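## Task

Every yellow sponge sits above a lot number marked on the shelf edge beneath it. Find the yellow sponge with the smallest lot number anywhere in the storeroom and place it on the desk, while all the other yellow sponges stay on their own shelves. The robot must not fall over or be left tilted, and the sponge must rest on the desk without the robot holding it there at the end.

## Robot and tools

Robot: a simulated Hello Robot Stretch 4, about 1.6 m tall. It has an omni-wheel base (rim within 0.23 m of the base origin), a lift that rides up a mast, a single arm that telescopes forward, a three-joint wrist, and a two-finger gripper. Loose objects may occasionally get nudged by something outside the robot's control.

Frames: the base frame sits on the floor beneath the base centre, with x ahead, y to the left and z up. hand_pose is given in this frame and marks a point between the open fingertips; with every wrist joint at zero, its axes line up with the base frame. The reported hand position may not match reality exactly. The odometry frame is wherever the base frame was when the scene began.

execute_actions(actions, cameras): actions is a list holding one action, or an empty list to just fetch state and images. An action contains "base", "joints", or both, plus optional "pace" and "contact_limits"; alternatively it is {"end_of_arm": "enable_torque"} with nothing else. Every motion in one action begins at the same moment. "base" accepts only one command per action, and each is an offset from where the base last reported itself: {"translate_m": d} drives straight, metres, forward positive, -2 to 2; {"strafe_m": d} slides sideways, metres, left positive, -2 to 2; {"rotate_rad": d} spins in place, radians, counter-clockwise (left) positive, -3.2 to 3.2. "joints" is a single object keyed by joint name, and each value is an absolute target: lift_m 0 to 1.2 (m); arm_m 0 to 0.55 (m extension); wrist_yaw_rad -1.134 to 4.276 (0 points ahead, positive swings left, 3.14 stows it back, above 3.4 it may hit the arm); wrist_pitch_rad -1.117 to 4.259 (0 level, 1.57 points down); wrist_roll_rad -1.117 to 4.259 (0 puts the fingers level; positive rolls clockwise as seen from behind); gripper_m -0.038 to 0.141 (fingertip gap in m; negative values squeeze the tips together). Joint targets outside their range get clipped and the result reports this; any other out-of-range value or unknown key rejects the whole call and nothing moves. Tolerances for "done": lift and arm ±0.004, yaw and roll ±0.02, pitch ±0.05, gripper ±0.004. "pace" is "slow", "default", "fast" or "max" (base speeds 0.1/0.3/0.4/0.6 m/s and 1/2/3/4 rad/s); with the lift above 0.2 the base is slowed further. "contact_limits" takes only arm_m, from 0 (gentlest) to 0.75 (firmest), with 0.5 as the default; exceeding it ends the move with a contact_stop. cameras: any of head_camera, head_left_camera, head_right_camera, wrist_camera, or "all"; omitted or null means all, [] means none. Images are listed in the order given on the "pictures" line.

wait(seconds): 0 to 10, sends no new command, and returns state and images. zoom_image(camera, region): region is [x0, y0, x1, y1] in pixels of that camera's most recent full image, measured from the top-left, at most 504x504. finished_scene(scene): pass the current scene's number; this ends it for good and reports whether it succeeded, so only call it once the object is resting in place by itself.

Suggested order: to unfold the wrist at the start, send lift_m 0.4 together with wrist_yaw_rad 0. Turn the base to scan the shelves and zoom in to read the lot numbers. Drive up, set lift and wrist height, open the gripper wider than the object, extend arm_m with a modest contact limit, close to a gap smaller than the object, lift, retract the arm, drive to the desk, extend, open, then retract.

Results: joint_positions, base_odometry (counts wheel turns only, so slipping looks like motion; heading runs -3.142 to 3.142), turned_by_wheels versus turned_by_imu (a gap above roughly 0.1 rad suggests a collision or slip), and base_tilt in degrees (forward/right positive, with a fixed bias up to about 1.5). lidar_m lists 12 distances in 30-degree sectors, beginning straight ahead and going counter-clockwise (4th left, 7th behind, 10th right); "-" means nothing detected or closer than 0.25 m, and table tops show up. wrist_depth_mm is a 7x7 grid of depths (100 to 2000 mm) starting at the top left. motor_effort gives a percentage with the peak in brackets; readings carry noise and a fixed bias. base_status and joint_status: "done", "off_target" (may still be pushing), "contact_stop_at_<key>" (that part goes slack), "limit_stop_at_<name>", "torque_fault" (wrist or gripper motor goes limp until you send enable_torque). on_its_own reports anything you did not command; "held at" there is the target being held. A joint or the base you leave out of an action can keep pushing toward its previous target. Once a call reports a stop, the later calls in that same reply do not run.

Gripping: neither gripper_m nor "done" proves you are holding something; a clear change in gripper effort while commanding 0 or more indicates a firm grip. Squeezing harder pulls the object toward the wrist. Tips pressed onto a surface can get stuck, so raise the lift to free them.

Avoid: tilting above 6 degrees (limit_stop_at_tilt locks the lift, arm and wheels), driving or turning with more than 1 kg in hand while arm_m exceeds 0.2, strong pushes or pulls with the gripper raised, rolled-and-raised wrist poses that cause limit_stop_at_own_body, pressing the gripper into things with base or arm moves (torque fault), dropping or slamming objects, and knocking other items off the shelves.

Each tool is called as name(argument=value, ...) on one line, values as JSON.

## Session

execute_actions(actions=[])

Scene clock: 0.00 s.
base_odometry: x=+0.000 y=+0.000 heading=+0.000 (m, m, rad; odometry frame)
turned_by_wheels: +0.000 (rad since the last result)
turned_by_imu: +0.000 (rad since the last result)
base_tilt: forward=+0.7 right=-0.2 (deg)
lidar_m: 0.68 0.72 0.99 1.29 1.36 1.62 1.32 0.82 1.09 2.95 1.01 0.74
base_status: not commanded
joint_positions: lift_m=+0.264 arm_m=+0.001 wrist_yaw_rad=+3.191 wrist_pitch_rad=+0.000 wrist_roll_rad=+0.015 gripper_m=+0.057
joint_status: not commanded
motor_effort: lift_m=+20 arm_m=-1 wrist_yaw_rad=-1 wrist_pitch_rad=-6 wrist_roll_rad=-2 gripper_m=-1 wheel_0=+0 wheel_1=+0 wheel_2=+0 (%)
hand_pose: x=-0.1204 y=+0.0730 z=+0.4423 quat_wxyz=(-0.025, +0.000, +0.008, +1.000) (m; base frame)
wrist_depth_mm: - - 133 1618 1537 1576 1537 / - - 133 1618 1576 1537 1537 / - 110 135 1618 1618 1576 1576 / - 137 168 1576 1576 1576 1576 / 198 1756 1281 1661 1618 1576 1576 / 206 1430 198 1430 1160 1308 1255 / 200 931 1008 - 1008 917 946
pictures: head_camera, head_left_camera, head_right_camera, wrist_camera
Images, in order (width x height): head_camera 420x560, head_left_camera 420x672, head_right_camera 420x672, wrist_camera 616x392.

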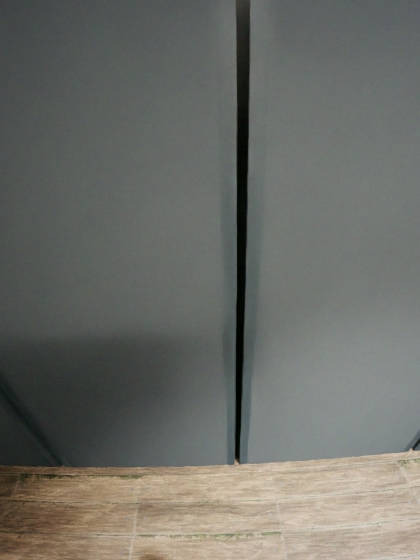

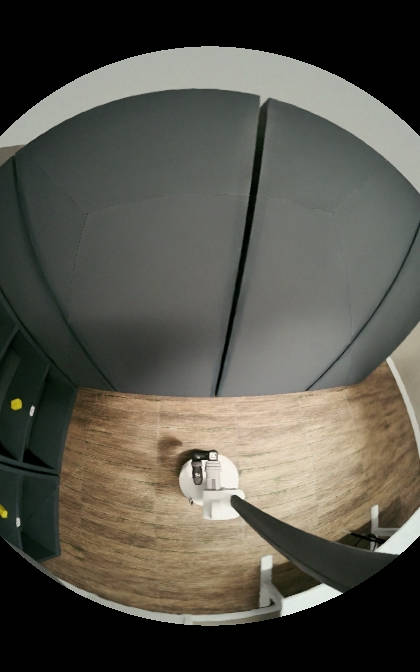

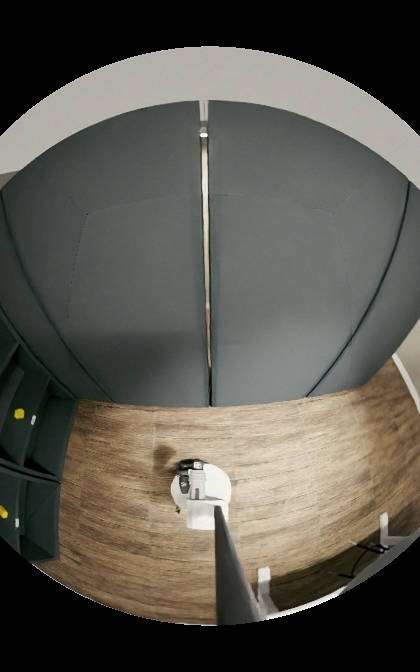

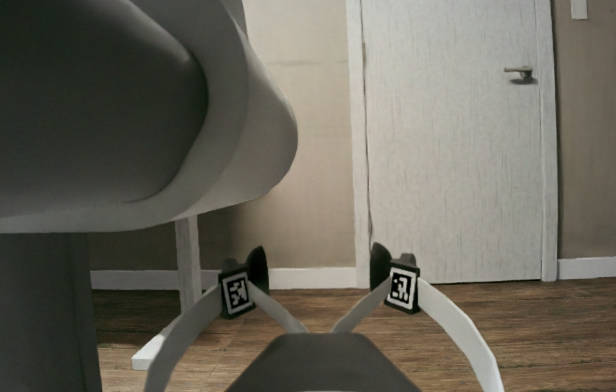

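zoom_image(camera="head_left_camera", region=[0, 340, 100, 560])

zoom_image(camera="head_right_camera", region=[0, 350, 100, 570])

Region (0, 340, 100, 560) of head_left_camera's 420x672 image, scaled by 2.291, with more detail than that image has; it fills the left 229 columns of this view, and the rest is white.

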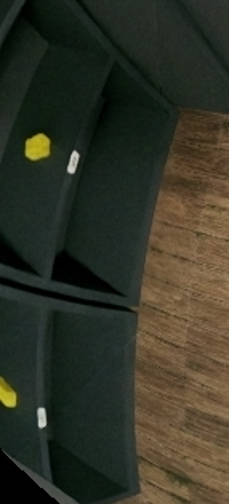

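Region (0, 350, 100, 570) of head_right_camera's 420x672 image, scaled by 2.291, with more detail than that image has; it fills the left 229 columns of this view, and the rest is white.

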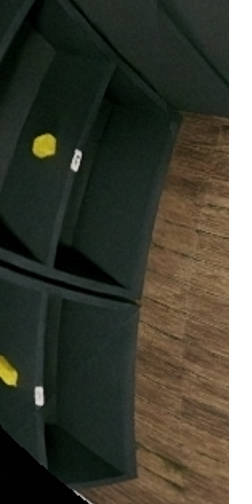

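execute_actions(actions=[{"base": {"translate_m": -0.4}, "joints": {"lift_m": 0.5, "wrist_yaw_rad": 1.57}, "pace": "fast"}])

Scene clock: 51.13 s.
base_odometry: x=-0.400 y=+0.000 heading=+0.000 (m, m, rad; odometry frame)
turned_by_wheels: +0.000 (rad since the last result)
turned_by_imu: -0.003 (rad since the last result)
base_tilt: forward=+0.7 right=-0.2 (deg)
lidar_m: 1.08 1.13 1.34 1.26 1.36 1.16 1.13 0.47 0.49 1.39 1.59 1.14
base_status: done
joint_positions: lift_m=+0.500 arm_m=+0.001 wrist_yaw_rad=+1.570 wrist_pitch_rad=+0.000 wrist_roll_rad=+0.015 gripper_m=+0.057
joint_status: all done
motor_effort: lift_m=+22(25) arm_m=-1(1) wrist_yaw_rad=-2(7) wrist_pitch_rad=-7(8) wrist_roll_rad=-2(1) gripper_m=-3(5) wheel_0=+0(7) wheel_1=+0(6) wheel_2=-1(11) (%)
hand_pose: x=+0.2597 y=+0.2885 z=+0.6781 quat_wxyz=(+0.707, +0.005, +0.005, +0.707) (m; base frame)
wrist_depth_mm: 1308 1618 1661 1576 1661 1537 1205 / 1366 1661 1708 1430 1661 1397 1205 / 1281 1661 1661 1464 1661 1576 1229 / 1366 1756 1661 1618 1661 1618 1205 / 1430 1618 1430 1397 1281 1618 1255 / 1397 1708 198 1499 1499 1464 1229 / 1366 1308 1255 - 1281 1281 1255
pictures: head_camera, head_left_camera, head_right_camera, wrist_camera
Images, in order (width x height): head_camera 420x560, head_left_camera 420x672, head_right_camera 420x672, wrist_camera 616x392.

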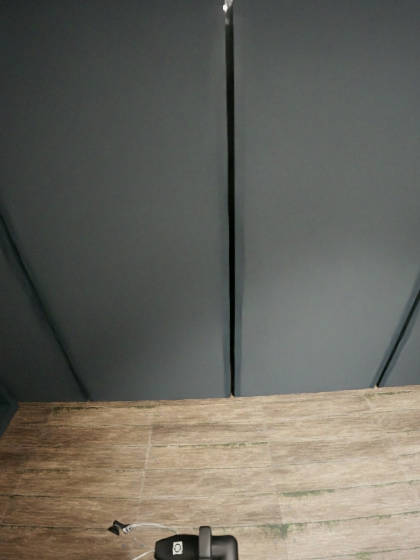

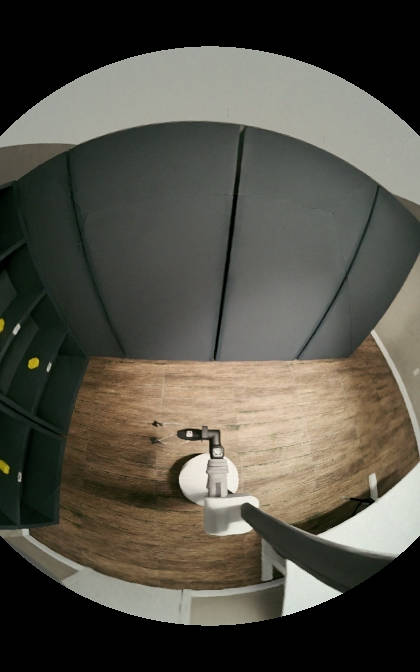

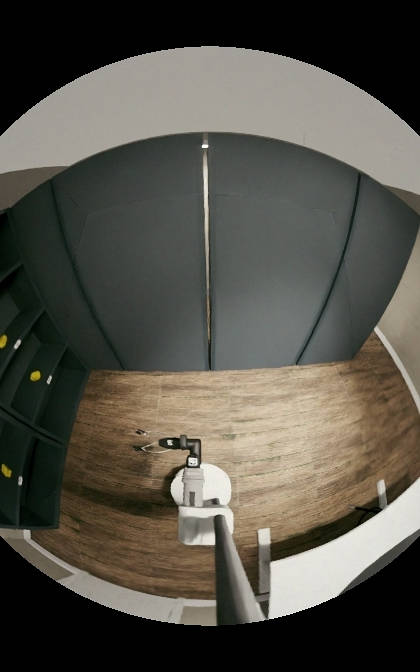

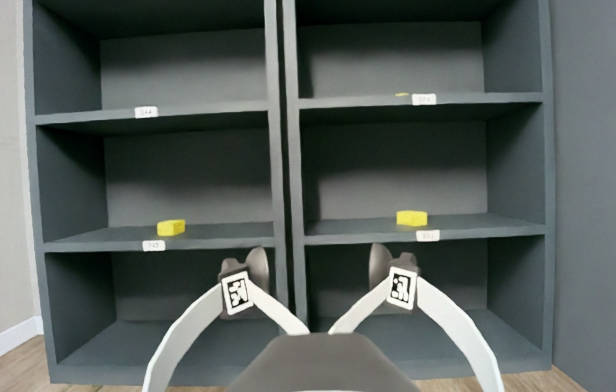

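zoom_image(camera="wrist_camera", region=[110, 90, 210, 260])

zoom_image(camera="wrist_camera", region=[380, 80, 480, 250])

Region (110, 90, 210, 260) of wrist_camera's 616x392 image, scaled by 2.965; it fills the left 296 columns of this view, and the rest is white.

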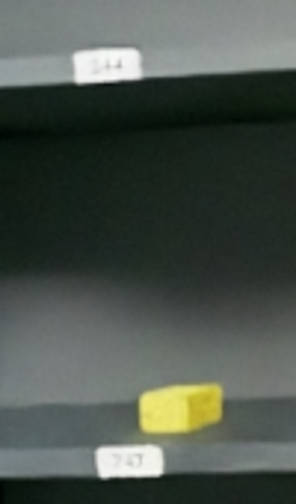

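Region (380, 80, 480, 250) of wrist_camera's 616x392 image, scaled by 2.965; it fills the left 296 columns of this view, and the rest is white.

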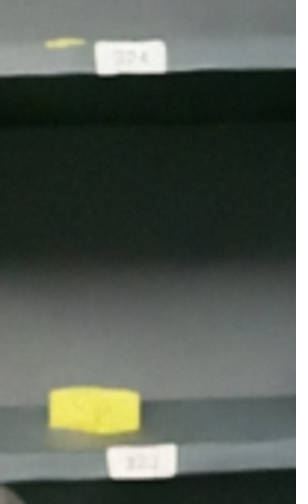

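execute_actions(actions=[{"base": {"strafe_m": 0.45}, "pace": "fast"}], cameras=["wrist_camera", "head_left_camera"])

zoom_image(camera="wrist_camera", region=[0, 20, 200, 300])

zoom_image(camera="wrist_camera", region=[410, 20, 610, 300])

Scene clock: 60.77 s.
base_odometry: x=-0.400 y=+0.450 heading=+0.000 (m, m, rad; odometry frame)
turned_by_wheels: +0.000 (rad since the last result)
turned_by_imu: +0.000 (rad since the last result)
base_tilt: forward=+0.7 right=-0.2 (deg)
lidar_m: 1.08 1.11 0.88 0.84 0.90 1.15 1.12 1.11 0.85 1.56 1.60 1.13
base_status: done
joint_positions: lift_m=+0.500 arm_m=+0.001 wrist_yaw_rad=+1.570 wrist_pitch_rad=+0.000 wrist_roll_rad=+0.015 gripper_m=+0.057
joint_status: not commanded
motor_effort: lift_m=+22(22) arm_m=-1(1) wrist_yaw_rad=-1(2) wrist_pitch_rad=-8(5) wrist_roll_rad=-2(2) gripper_m=-3(4) wheel_0=+0(10) wheel_1=-1(12) wheel_2=-1(1) (%)
hand_pose: x=+0.2598 y=+0.2884 z=+0.6781 quat_wxyz=(+0.707, +0.005, +0.005, +0.707) (m; base frame)
wrist_depth_mm: 1205 1229 1229 1205 1205 1205 1098 / 976 917 809 809 946 960 960 / 1229 1255 1255 1255 1205 1205 1138 / 1229 1255 1229 1229 1255 1229 1138 / 1098 991 1025 878 931 904 946 / 1255 1255 198 854 1255 1281 1160 / 1229 1281 1255 - 1255 1182 1098
pictures: head_left_camera, wrist_camera
Images, in order (width x height): head_left_camera 420x672, wrist_camera 616x392.

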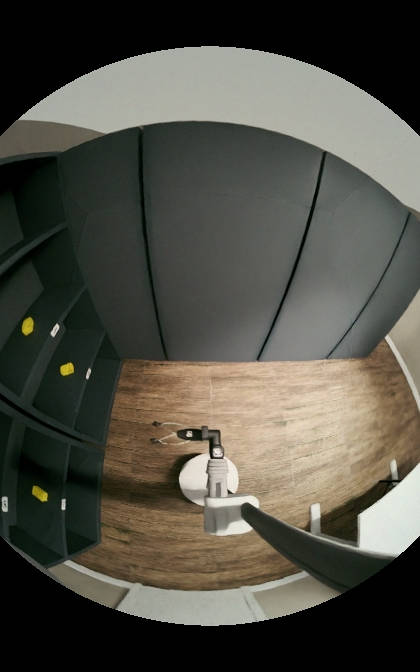

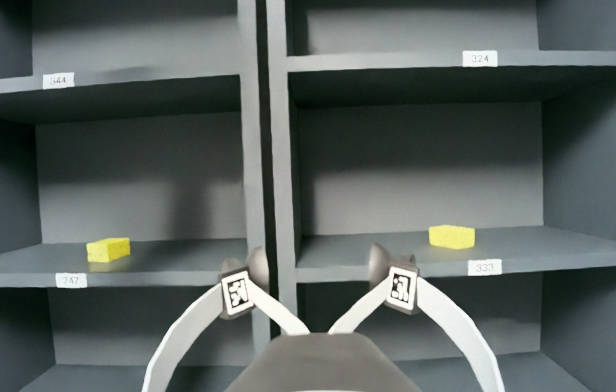

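Region (0, 20, 200, 300) of wrist_camera's 616x392 image, scaled by 1.800; it fills the left 360 columns of this view, and the rest is white.

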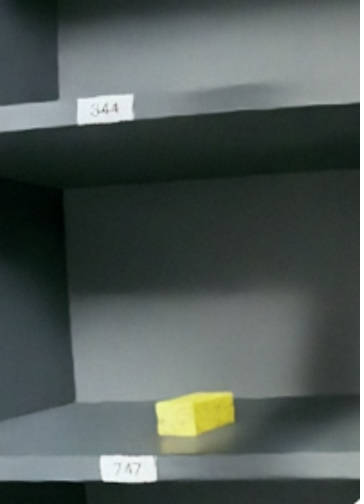

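Region (410, 20, 610, 300) of wrist_camera's 616x392 image, scaled by 1.800; it fills the left 360 columns of this view, and the rest is white.

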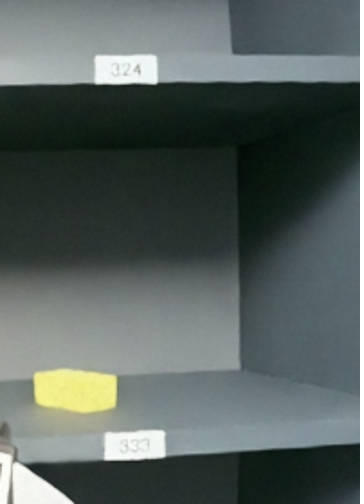

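zoom_image(camera="wrist_camera", region=[40, 260, 110, 300])

zoom_image(camera="wrist_camera", region=[30, 60, 100, 100])

zoom_image(camera="head_left_camera", region=[0, 470, 90, 540])

Region (40, 260, 110, 300) of wrist_camera's 616x392 image, scaled by 7.200; it fills the top 288 rows of this view, and the rest is white.

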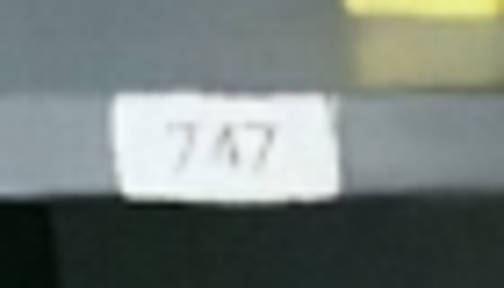

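Region (30, 60, 100, 100) of wrist_camera's 616x392 image, scaled by 7.200; it fills the top 288 rows of this view, and the rest is white.

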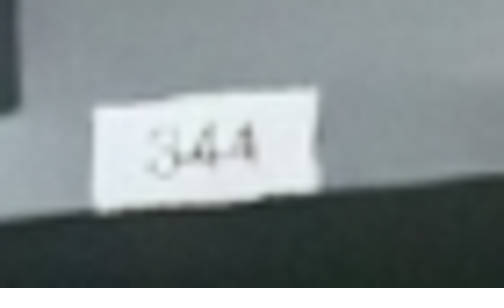

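Region (0, 470, 90, 540) of head_left_camera's 420x672 image, scaled by 5.600, with more detail than that image has.

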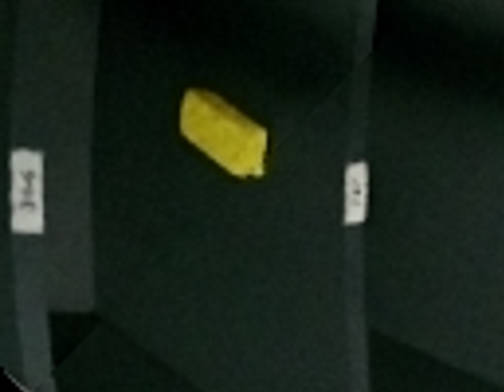

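execute_actions(actions=[{"base": {"translate_m": 0.4}, "joints": {"lift_m": 0.22}, "pace": "max"}], cameras=[])

execute_actions(actions=[{"base": {"strafe_m": -2.0}, "pace": "max"}], cameras=["head_right_camera", "head_camera"])

Scene clock: 79.90 s.
base_odometry: x=+0.000 y=+0.450 heading=+0.000 (m, m, rad; odometry frame)
turned_by_wheels: +0.000 (rad since the last result)
turned_by_imu: +0.000 (rad since the last result)
base_tilt: forward=+0.7 right=-0.2 (deg)
lidar_m: 0.68 0.72 0.88 0.84 0.89 1.23 1.50 1.10 1.10 3.37 1.02 0.72
base_status: done
joint_positions: lift_m=+0.220 arm_m=+0.001 wrist_yaw_rad=+1.570 wrist_pitch_rad=+0.000 wrist_roll_rad=+0.015 gripper_m=+0.057
joint_status: all done
motor_effort: lift_m=+19(20) arm_m=-1(1) wrist_yaw_rad=-1(1) wrist_pitch_rad=-7(8) wrist_roll_rad=-2(2) gripper_m=-2(4) wheel_0=-1(7) wheel_1=-1(5) wheel_2=+1(12) (%)
hand_pose: x=+0.2598 y=+0.2884 z=+0.3983 quat_wxyz=(+0.707, +0.005, +0.005, +0.707) (m; base frame)
wrist_depth_mm: 1025 917 1229 1229 1229 820 661 / 1229 904 1255 1229 1205 831 654 / 1255 842 1281 1205 1229 820 661 / 1255 891 1229 1229 1255 866 668 / 1281 891 1255 1255 1255 866 676 / 1098 866 198 1060 878 866 668 / 842 842 820 - 831 820 691
pictures: none
No camera images: the call's "cameras" was empty. Leave "cameras" out to get every camera's image.

Scene clock: 84.67 s.
base_odometry: x=-0.001 y=-1.550 heading=+0.000 (m, m, rad; odometry frame)
turned_by_wheels: +0.000 (rad since the last result)
turned_by_imu: -0.012 (rad since the last result)
base_tilt: forward=+0.7 right=-0.2 (deg)
lidar_m: 0.71 0.74 1.03 2.66 1.06 0.78 0.70 0.77 1.45 1.39 1.44 0.76
base_status: done
joint_positions: lift_m=+0.220 arm_m=+0.001 wrist_yaw_rad=+1.570 wrist_pitch_rad=+0.000 wrist_roll_rad=+0.015 gripper_m=+0.057
joint_status: not commanded
motor_effort: lift_m=+19(19) arm_m=-1(1) wrist_yaw_rad=-1(1) wrist_pitch_rad=-7(7) wrist_roll_rad=-1(2) gripper_m=-3(4) wheel_0=-1(12) wheel_1=+0(13) wheel_2=+0(1) (%)
hand_pose: x=+0.2598 y=+0.2884 z=+0.3983 quat_wxyz=(+0.707, +0.005, +0.005, +0.707) (m; base frame)
wrist_depth_mm: - - - - - 991 707 / - - - - - 1025 707 / - - - - - 1060 707 / - - - - - 1060 723 / - - - - 1708 1078 723 / 1281 1366 198 1255 1025 991 732 / 931 891 904 - 904 831 741
pictures: head_camera, head_right_camera
Images, in order (width x height): head_camera 420x560, head_right_camera 420x672.

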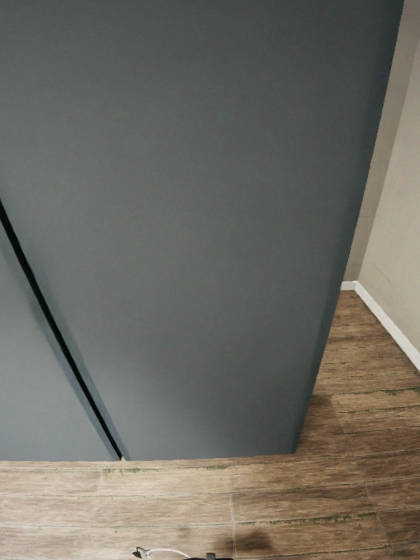

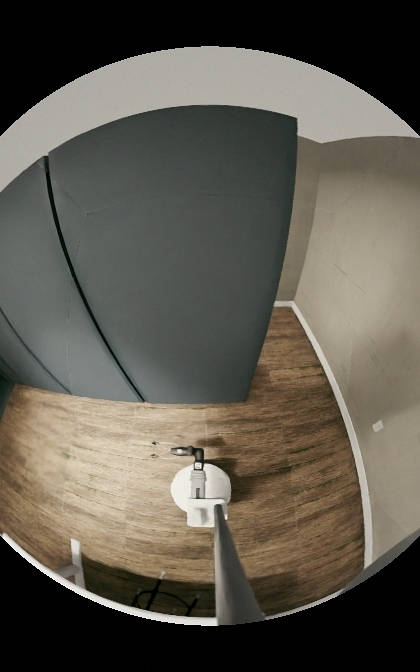

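execute_actions(actions=[{"base": {"strafe_m": -0.88}, "pace": "max"}], cameras=["head_left_camera", "head_camera"])

Scene clock: 95.33 s.
base_odometry: x=-0.001 y=-2.430 heading=+0.000 (m, m, rad; odometry frame)
turned_by_wheels: +0.000 (rad since the last result)
turned_by_imu: -0.007 (rad since the last result)
base_tilt: forward=+0.7 right=-0.2 (deg)
lidar_m: 1.85 0.92 1.06 2.71 1.06 0.92 1.49 0.74 0.54 0.51 0.52 0.72
base_status: done
joint_positions: lift_m=+0.220 arm_m=+0.001 wrist_yaw_rad=+1.570 wrist_pitch_rad=+0.000 wrist_roll_rad=+0.015 gripper_m=+0.057
joint_status: not commanded
motor_effort: lift_m=+20(20) arm_m=-1(1) wrist_yaw_rad=-1(1) wrist_pitch_rad=-6(7) wrist_roll_rad=-2(2) gripper_m=-4(4) wheel_0=+0(12) wheel_1=+0(14) wheel_2=+0(1) (%)
hand_pose: x=+0.2598 y=+0.2884 z=+0.3982 quat_wxyz=(+0.707, +0.005, +0.005, +0.707) (m; base frame)
wrist_depth_mm: - - - - - 1025 732 / - - - - - 1060 732 / 1863 - - - - 1078 750 / - - - - - 1098 750 / 1921 - - - 1808 1078 750 / 1308 1308 198 1255 1042 1025 750 / 917 904 917 - 904 820 768
pictures: head_camera, head_left_camera
Images, in order (width x height): head_camera 420x560, head_left_camera 420x672.

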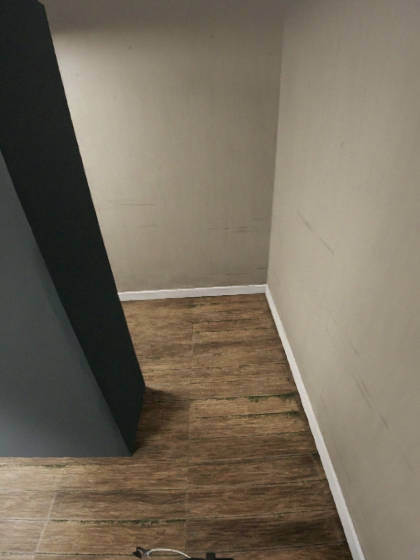

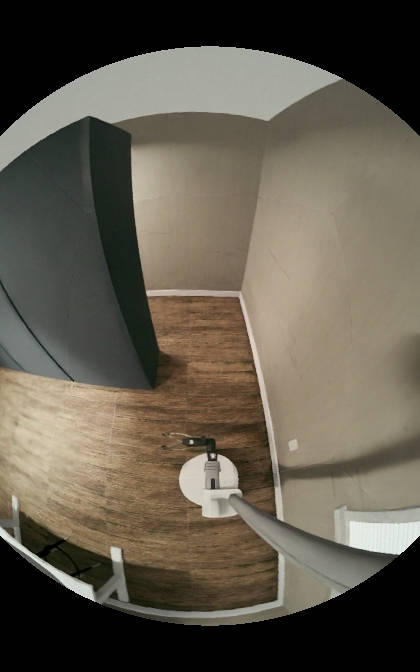

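execute_actions(actions=[{"base": {"translate_m": 1.64}, "joints": {"lift_m": 0.45}, "pace": "max"}], cameras=["head_left_camera", "wrist_camera"])

Scene clock: 104.70 s.
base_odometry: x=+1.639 y=-2.431 heading=-0.001 (m, m, rad; odometry frame)
turned_by_wheels: +0.000 (rad since the last result)
turned_by_imu: +0.004 (rad since the last result)
base_tilt: forward=+0.7 right=-0.2 (deg)
lidar_m: 0.58 0.62 0.83 1.68 0.62 0.72 2.26 0.71 0.50 0.46 0.47 0.63
base_status: done
joint_positions: lift_m=+0.450 arm_m=+0.001 wrist_yaw_rad=+1.570 wrist_pitch_rad=+0.000 wrist_roll_rad=+0.015 gripper_m=+0.057
joint_status: all done
motor_effort: lift_m=+20(26) arm_m=-1(1) wrist_yaw_rad=-1(1) wrist_pitch_rad=-5(7) wrist_roll_rad=-2(1) gripper_m=-3(2) wheel_0=-1(7) wheel_1=-1(7) wheel_2=+0(14) (%)
hand_pose: x=+0.2598 y=+0.2884 z=+0.6282 quat_wxyz=(+0.707, +0.005, +0.005, +0.707) (m; base frame)
wrist_depth_mm: 1281 1366 - - 1397 715 504 / 1060 1366 - - 1464 741 521 / 1336 1336 - - 1576 759 530 / 1308 1336 - - 1576 759 539 / 1205 1336 - - 1229 768 539 / 1336 1366 198 1808 1118 715 530 / 1229 1229 1366 - 1229 676 544
pictures: head_left_camera, wrist_camera
Images, in order (width x height): head_left_camera 420x672, wrist_camera 616x392.

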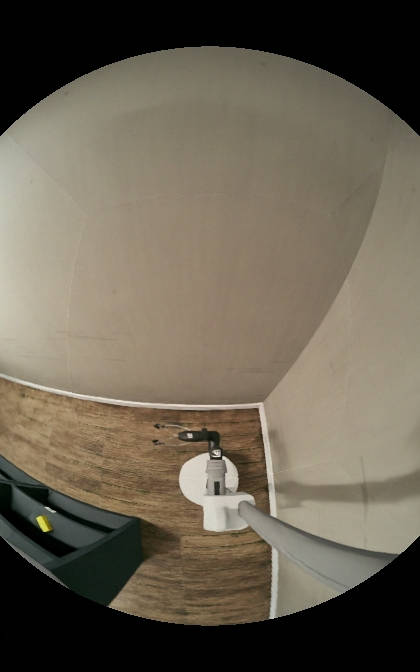

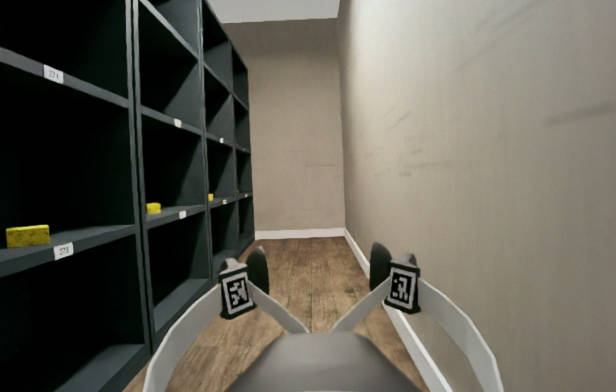

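zoom_image(camera="wrist_camera", region=[0, 40, 140, 280])

zoom_image(camera="wrist_camera", region=[25, 55, 85, 95])

zoom_image(camera="wrist_camera", region=[35, 230, 95, 270])

Region (0, 40, 140, 280) of wrist_camera's 616x392 image, scaled by 2.100; it fills the left 294 columns of this view, and the rest is white.

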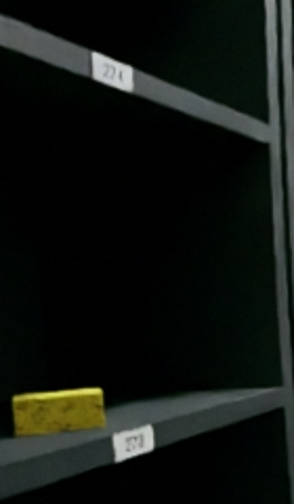

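Region (25, 55, 85, 95) of wrist_camera's 616x392 image, scaled by 8.400.

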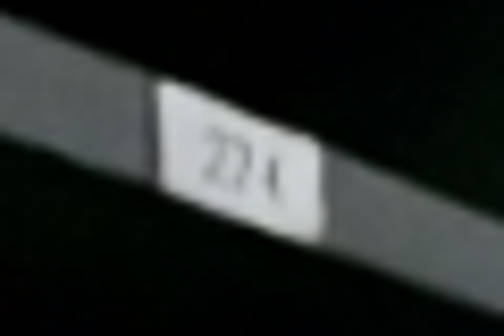

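Region (35, 230, 95, 270) of wrist_camera's 616x392 image, scaled by 8.400.

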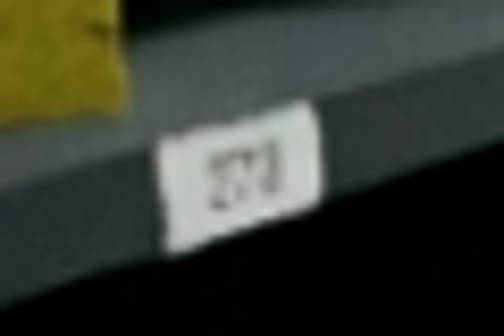

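execute_actions(actions=[{"base": {"rotate_rad": 3.165}, "joints": {"wrist_yaw_rad": 0.9}, "pace": "fast"}], cameras=[])

execute_actions(actions=[{"base": {"translate_m": -0.24}, "joints": {"lift_m": 0.42}, "pace": "fast"}], cameras=["head_right_camera", "head_camera"])

Scene clock: 143.03 s.
base_odometry: x=+1.639 y=-2.431 heading=-3.119 (m, m, rad; odometry frame)
turned_by_wheels: +3.165 (rad since the last result)
turned_by_imu: +3.175 (rad since the last result)
base_tilt: forward=+0.7 right=-0.2 (deg)
lidar_m: 1.91 0.70 0.46 0.45 0.45 0.61 0.58 0.62 0.83 1.62 0.63 0.73
base_status: done
joint_positions: lift_m=+0.450 arm_m=+0.001 wrist_yaw_rad=+0.900 wrist_pitch_rad=+0.000 wrist_roll_rad=+0.015 gripper_m=+0.057
joint_status: all done
motor_effort: lift_m=+19(20) arm_m=-1(1) wrist_yaw_rad=-1(8) wrist_pitch_rad=-6(7) wrist_roll_rad=-2(2) gripper_m=-4(2) wheel_0=+1(7) wheel_1=+1(7) wheel_2=+0(11) (%)
hand_pose: x=+0.4199 y=+0.1717 z=+0.6283 quat_wxyz=(+0.900, +0.007, +0.003, +0.435) (m; base frame)
wrist_depth_mm: 404 455 530 621 750 960 1281 / 407 459 535 621 759 976 1281 / 410 462 530 621 750 960 1308 / 407 466 535 634 768 991 1336 / 413 462 508 627 750 991 1308 / 410 462 198 615 707 991 1336 / 410 442 530 - 798 917 1205
pictures: none
No camera images: the call's "cameras" was empty. Leave "cameras" out to get every camera's image.

Scene clock: 144.93 s.
base_odometry: x=+1.878 y=-2.425 heading=-3.119 (m, m, rad; odometry frame)
turned_by_wheels: +0.000 (rad since the last result)
turned_by_imu: -0.001 (rad since the last result)
base_tilt: forward=+0.7 right=-0.2 (deg)
lidar_m: 1.98 0.69 0.51 0.45 0.48 0.36 0.34 0.36 0.53 1.38 0.90 0.82
base_status: done
joint_positions: lift_m=+0.420 arm_m=+0.001 wrist_yaw_rad=+0.900 wrist_pitch_rad=+0.000 wrist_roll_rad=+0.015 gripper_m=+0.057
joint_status: all done
motor_effort: lift_m=+17(19) arm_m=-2(1) wrist_yaw_rad=-1(1) wrist_pitch_rad=-6(6) wrist_roll_rad=-2(2) gripper_m=-4(1) wheel_0=+1(6) wheel_1=+0(8) wheel_2=+0(11) (%)
hand_pose: x=+0.4199 y=+0.1717 z=+0.5984 quat_wxyz=(+0.900, +0.007, +0.003, +0.435) (m; base frame)
wrist_depth_mm: 402 452 521 615 741 960 1308 / 404 455 525 615 741 960 1336 / 407 459 525 615 750 946 1336 / 407 459 535 615 759 960 1308 / 410 459 504 615 732 960 1336 / 407 459 198 603 699 991 1336 / 407 439 530 - 788 917 1182
pictures: head_camera, head_right_camera
Images, in order (width x height): head_camera 420x560, head_right_camera 420x672.

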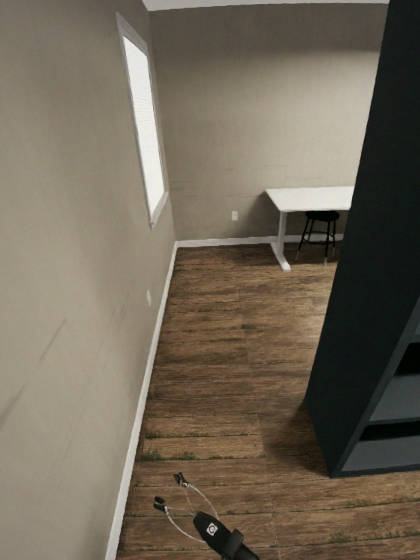

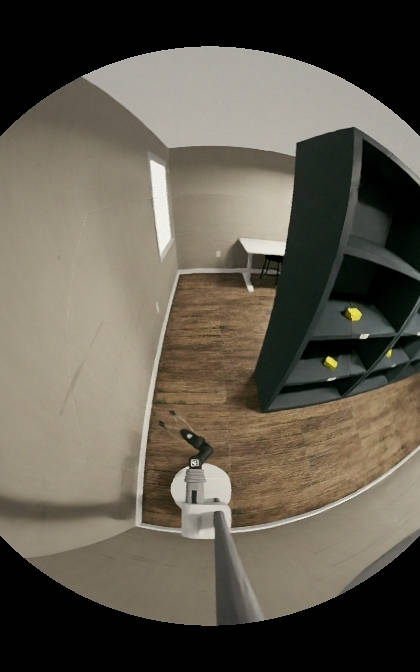

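execute_actions(actions=[{"base": {"strafe_m": -1.5}, "pace": "max"}])

Scene clock: 150.60 s.
base_odometry: x=+1.844 y=-0.925 heading=-3.118 (m, m, rad; odometry frame)
turned_by_wheels: +0.000 (rad since the last result)
turned_by_imu: -0.009 (rad since the last result)
base_tilt: forward=+0.7 right=-0.2 (deg)
lidar_m: 0.63 0.65 0.90 1.48 0.48 0.33 0.31 0.34 0.45 1.22 0.93 0.68
base_status: done
joint_positions: lift_m=+0.420 arm_m=+0.001 wrist_yaw_rad=+0.900 wrist_pitch_rad=+0.000 wrist_roll_rad=+0.015 gripper_m=+0.057
joint_status: not commanded
motor_effort: lift_m=+20(20) arm_m=-1(2) wrist_yaw_rad=-1(1) wrist_pitch_rad=-6(8) wrist_roll_rad=-2(1) gripper_m=-3(2) wheel_0=-1(11) wheel_1=+2(12) wheel_2=+0(1) (%)
hand_pose: x=+0.4199 y=+0.1716 z=+0.5983 quat_wxyz=(+0.900, +0.007, +0.003, +0.435) (m; base frame)
wrist_depth_mm: 1537 1756 931 759 798 778 707 / 1576 1808 991 1098 1008 820 699 / 1576 1808 1042 1182 991 831 707 / 1618 1808 1025 1160 1025 842 723 / 1618 1808 960 707 559 530 512 / 1576 1708 198 1138 442 392 347 / 1366 1255 1008 - 1025 820 732
pictures: head_camera, head_left_camera, head_right_camera, wrist_camera
Images, in order (width x height): head_camera 420x560, head_left_camera 420x672, head_right_camera 420x672, wrist_camera 616x392.

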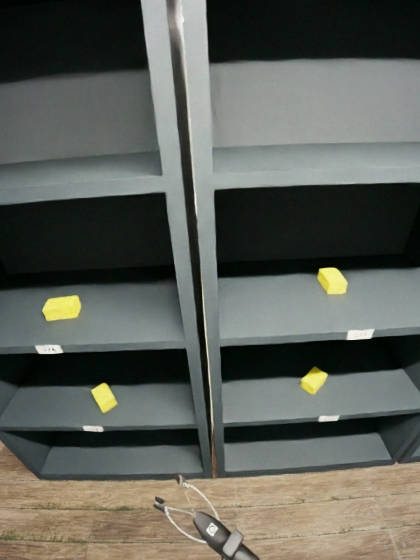

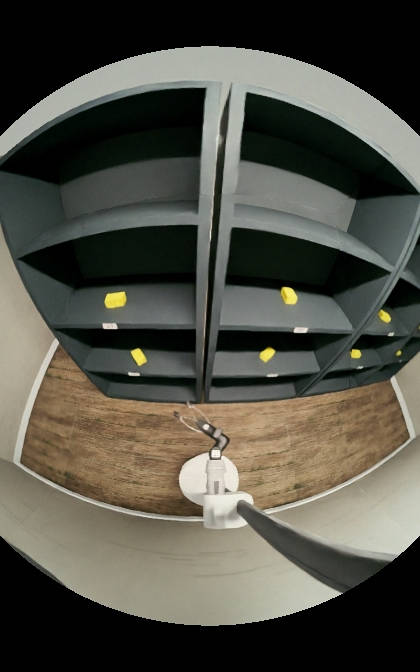

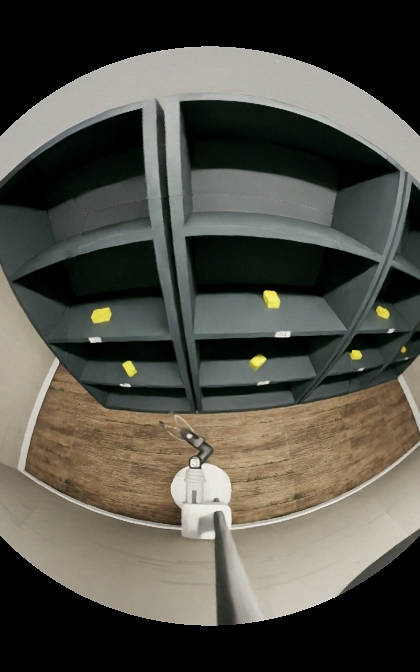

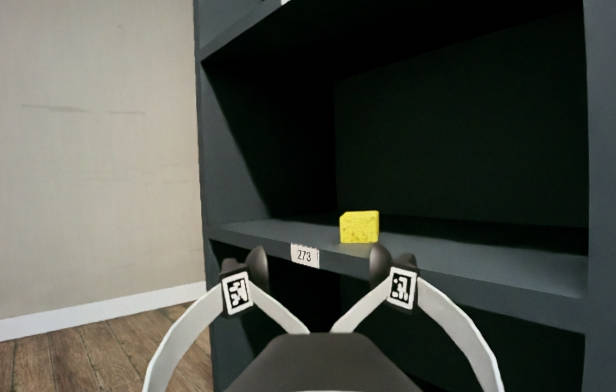

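zoom_image(camera="head_camera", region=[20, 330, 120, 440])

zoom_image(camera="head_camera", region=[300, 320, 400, 430])

zoom_image(camera="wrist_camera", region=[270, 230, 340, 280])

Region (20, 330, 120, 440) of head_camera's 420x560 image, scaled by 4.582, with more detail than that image has; it fills the left 458 columns of this view, and the rest is white.

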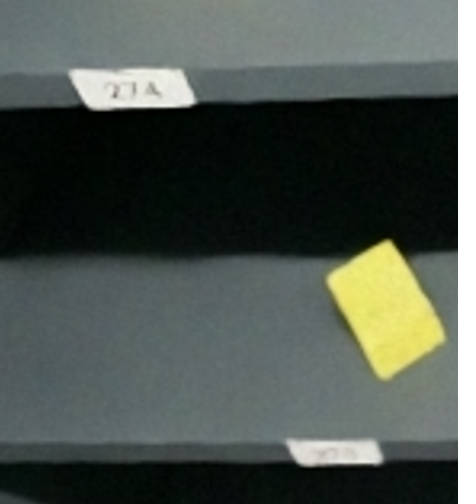

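Region (300, 320, 400, 430) of head_camera's 420x560 image, scaled by 4.582, with more detail than that image has; it fills the left 458 columns of this view, and the rest is white.

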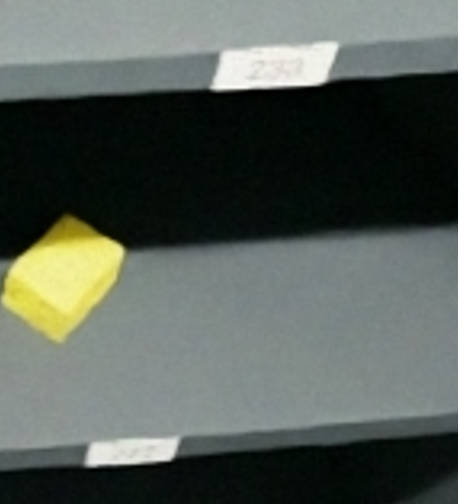

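Region (270, 230, 340, 280) of wrist_camera's 616x392 image, scaled by 7.200; it fills the top 360 rows of this view, and the rest is white.

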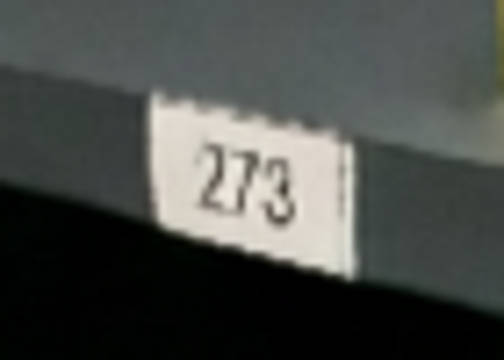

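zoom_image(camera="head_camera", region=[338, 322, 383, 347])

zoom_image(camera="head_camera", region=[308, 407, 350, 430])

zoom_image(camera="head_right_camera", region=[245, 320, 305, 395])

Region (338, 322, 383, 347) of head_camera's 420x560 image, scaled by 11.200, with more detail than that image has.

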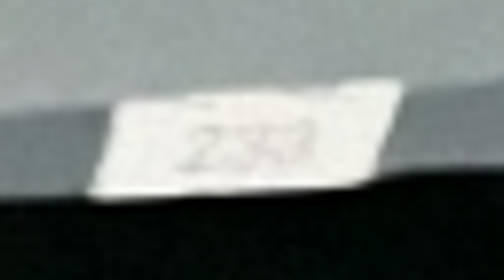

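Region (308, 407, 350, 430) of head_camera's 420x560 image, scaled by 12.000, with more detail than that image has; it fills the top 276 rows of this view, and the rest is white.

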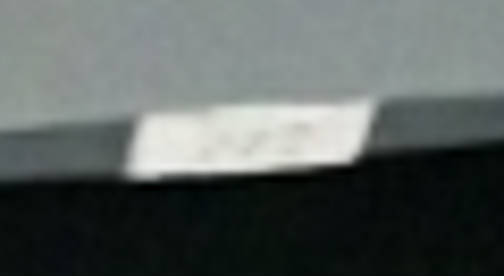

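Region (245, 320, 305, 395) of head_right_camera's 420x672 image, scaled by 6.720, with more detail than that image has; it fills the left 403 columns of this view, and the rest is white.

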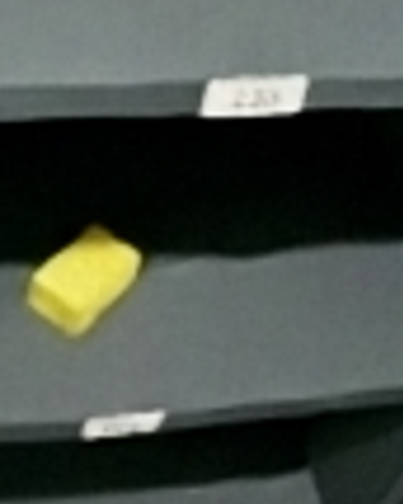

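execute_actions(actions=[{"base": {"strafe_m": -0.93}, "joints": {"lift_m": 0.475}, "pace": "max"}], cameras=["head_camera", "wrist_camera", "head_right_camera"])

zoom_image(camera="wrist_camera", region=[230, 0, 400, 320])

Scene clock: 165.30 s.
base_odometry: x=+1.822 y=+0.004 heading=-3.118 (m, m, rad; odometry frame)
turned_by_wheels: +0.000 (rad since the last result)
turned_by_imu: -0.007 (rad since the last result)
base_tilt: forward=+0.7 right=-0.2 (deg)
lidar_m: 0.66 0.69 0.93 1.39 0.46 0.30 0.28 0.32 0.42 1.13 0.97 0.70
base_status: done
joint_positions: lift_m=+0.475 arm_m=+0.001 wrist_yaw_rad=+0.900 wrist_pitch_rad=+0.000 wrist_roll_rad=+0.015 gripper_m=+0.057
joint_status: all done
motor_effort: lift_m=+20(27) arm_m=-1(1) wrist_yaw_rad=-1(1) wrist_pitch_rad=-7(6) wrist_roll_rad=-2(2) gripper_m=-4(2) wheel_0=+0(12) wheel_1=+2(13) wheel_2=+1(1) (%)
hand_pose: x=+0.4199 y=+0.1716 z=+0.6532 quat_wxyz=(+0.900, +0.007, +0.003, +0.435) (m; base frame)
wrist_depth_mm: - 1756 991 691 668 668 661 / - 1756 976 1008 991 854 723 / - 1808 1042 1138 1042 854 723 / - 1756 1025 1118 1060 854 732 / - - 1025 842 723 778 699 / - 1808 198 1042 466 455 442 / 1430 1397 1042 - 1008 809 364
pictures: head_camera, head_right_camera, wrist_camera
Images, in order (width x height): head_camera 420x560, head_right_camera 420x672, wrist_camera 616x392.

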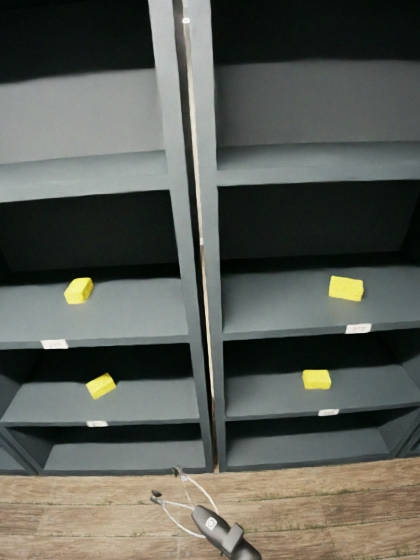

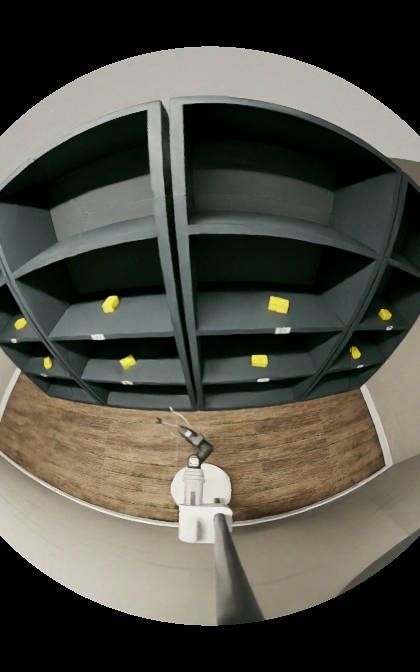

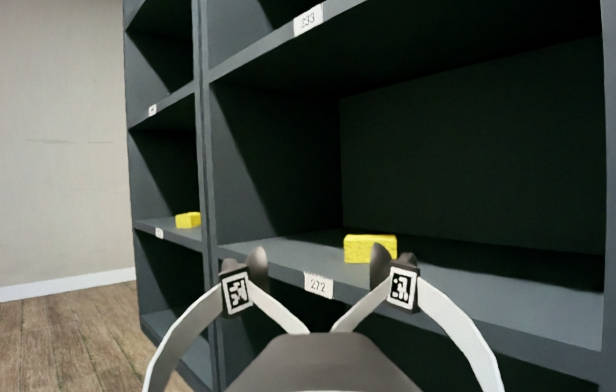

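Region (230, 0, 400, 320) of wrist_camera's 616x392 image, scaled by 1.575; it fills the left 268 columns of this view, and the rest is white.

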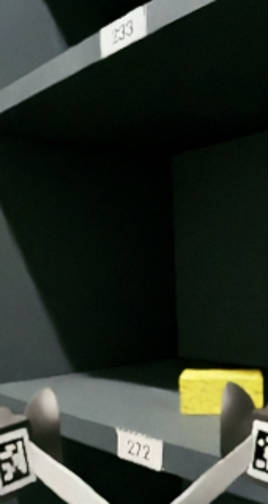

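zoom_image(camera="head_camera", region=[300, 315, 400, 425])

zoom_image(camera="wrist_camera", region=[290, 265, 350, 305])

zoom_image(camera="wrist_camera", region=[280, 0, 340, 40])

Region (300, 315, 400, 425) of head_camera's 420x560 image, scaled by 4.582, with more detail than that image has; it fills the left 458 columns of this view, and the rest is white.

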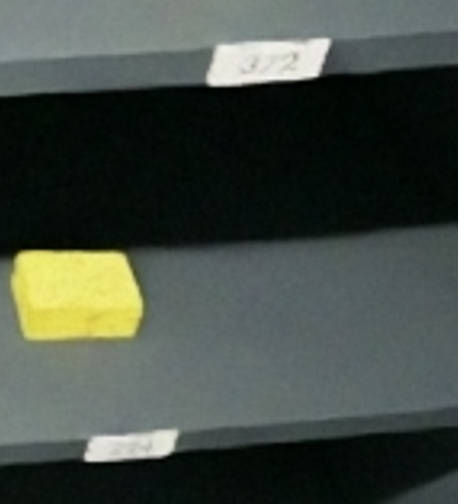

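Region (290, 265, 350, 305) of wrist_camera's 616x392 image, scaled by 8.400.

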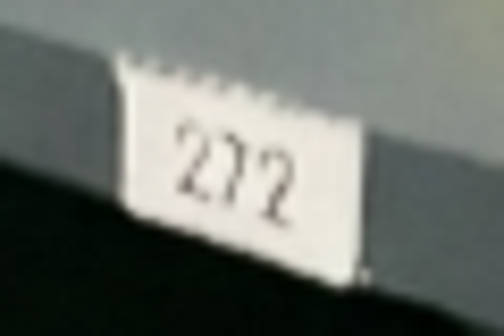

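Region (280, 0, 340, 40) of wrist_camera's 616x392 image, scaled by 8.400.

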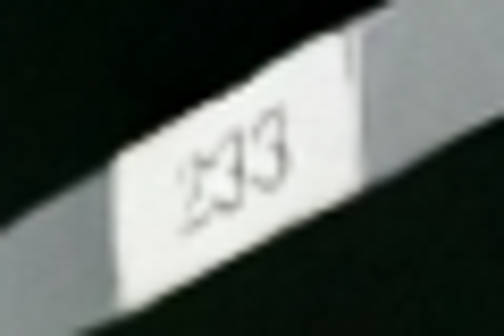

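execute_actions(actions=[{"base": {"rotate_rad": 0.05}, "pace": "fast"}], cameras=[])

execute_actions(actions=[{"base": {"strafe_m": -0.93}, "pace": "max"}], cameras=["head_camera", "wrist_camera", "head_right_camera"])

Scene clock: 172.17 s.
base_odometry: x=+1.822 y=+0.004 heading=-3.068 (m, m, rad; odometry frame)
turned_by_wheels: +0.050 (rad since the last result)
turned_by_imu: +0.049 (rad since the last result)
base_tilt: forward=+0.7 right=-0.2 (deg)
lidar_m: 0.66 0.69 0.99 1.14 0.43 0.30 0.29 0.32 0.47 1.38 0.95 0.67
base_status: done
joint_positions: lift_m=+0.475 arm_m=+0.001 wrist_yaw_rad=+0.900 wrist_pitch_rad=+0.000 wrist_roll_rad=+0.015 gripper_m=+0.057
joint_status: not commanded
motor_effort: lift_m=+19(20) arm_m=-1(1) wrist_yaw_rad=-1(3) wrist_pitch_rad=-6(7) wrist_roll_rad=-2(2) gripper_m=-4(3) wheel_0=-1(4) wheel_1=-1(5) wheel_2=+0(5) (%)
hand_pose: x=+0.4199 y=+0.1717 z=+0.6532 quat_wxyz=(+0.900, +0.007, +0.003, +0.435) (m; base frame)
wrist_depth_mm: - - 991 741 668 668 661 / - - 1025 1008 991 842 741 / - - 1025 1098 1098 878 750 / - - 1430 1098 1098 891 750 / - - 1160 854 699 778 707 / - - 198 1042 488 459 439 / 1397 1397 1255 - 1078 820 375
pictures: none
No camera images: the call's "cameras" was empty. Leave "cameras" out to get every camera's image.

Scene clock: 175.37 s.
base_odometry: x=+1.754 y=+0.932 heading=-3.068 (m, m, rad; odometry frame)
turned_by_wheels: +0.000 (rad since the last result)
turned_by_imu: -0.005 (rad since the last result)
base_tilt: forward=+0.8 right=-0.2 (deg)
lidar_m: 0.63 0.68 0.94 1.23 0.45 0.33 0.32 0.34 0.50 0.89 0.92 0.67
base_status: done
joint_positions: lift_m=+0.475 arm_m=+0.001 wrist_yaw_rad=+0.900 wrist_pitch_rad=+0.000 wrist_roll_rad=+0.015 gripper_m=+0.057
joint_status: not commanded
motor_effort: lift_m=+20(20) arm_m=-2(2) wrist_yaw_rad=+0(2) wrist_pitch_rad=-5(7) wrist_roll_rad=-1(2) gripper_m=-5(2) wheel_0=-1(12) wheel_1=+0(13) wheel_2=+0(1) (%)
hand_pose: x=+0.4199 y=+0.1716 z=+0.6533 quat_wxyz=(+0.900, +0.007, +0.003, +0.435) (m; base frame)
wrist_depth_mm: - - 960 715 661 668 654 / - - 991 991 976 854 715 / - - 1008 1078 1078 854 723 / - - 1008 1078 1078 854 723 / - - 1008 878 707 768 707 / - 1863 198 1025 469 459 442 / 1430 1397 1205 - 1042 397 353
pictures: head_camera, head_right_camera, wrist_camera
Images, in order (width x height): head_camera 420x560, head_right_camera 420x672, wrist_camera 616x392.

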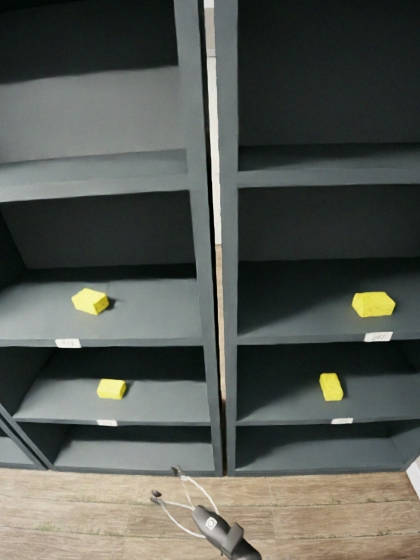

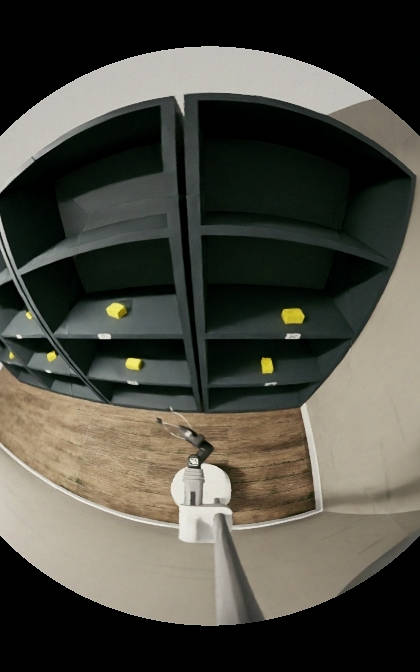

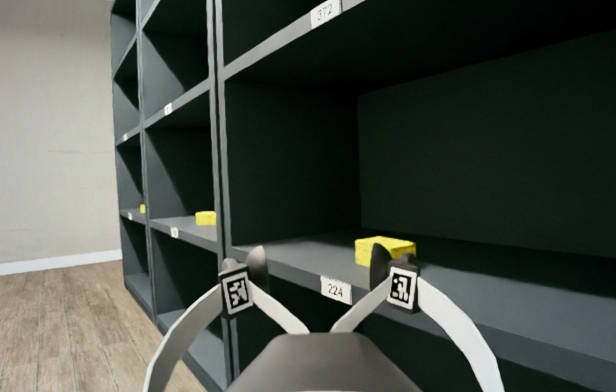

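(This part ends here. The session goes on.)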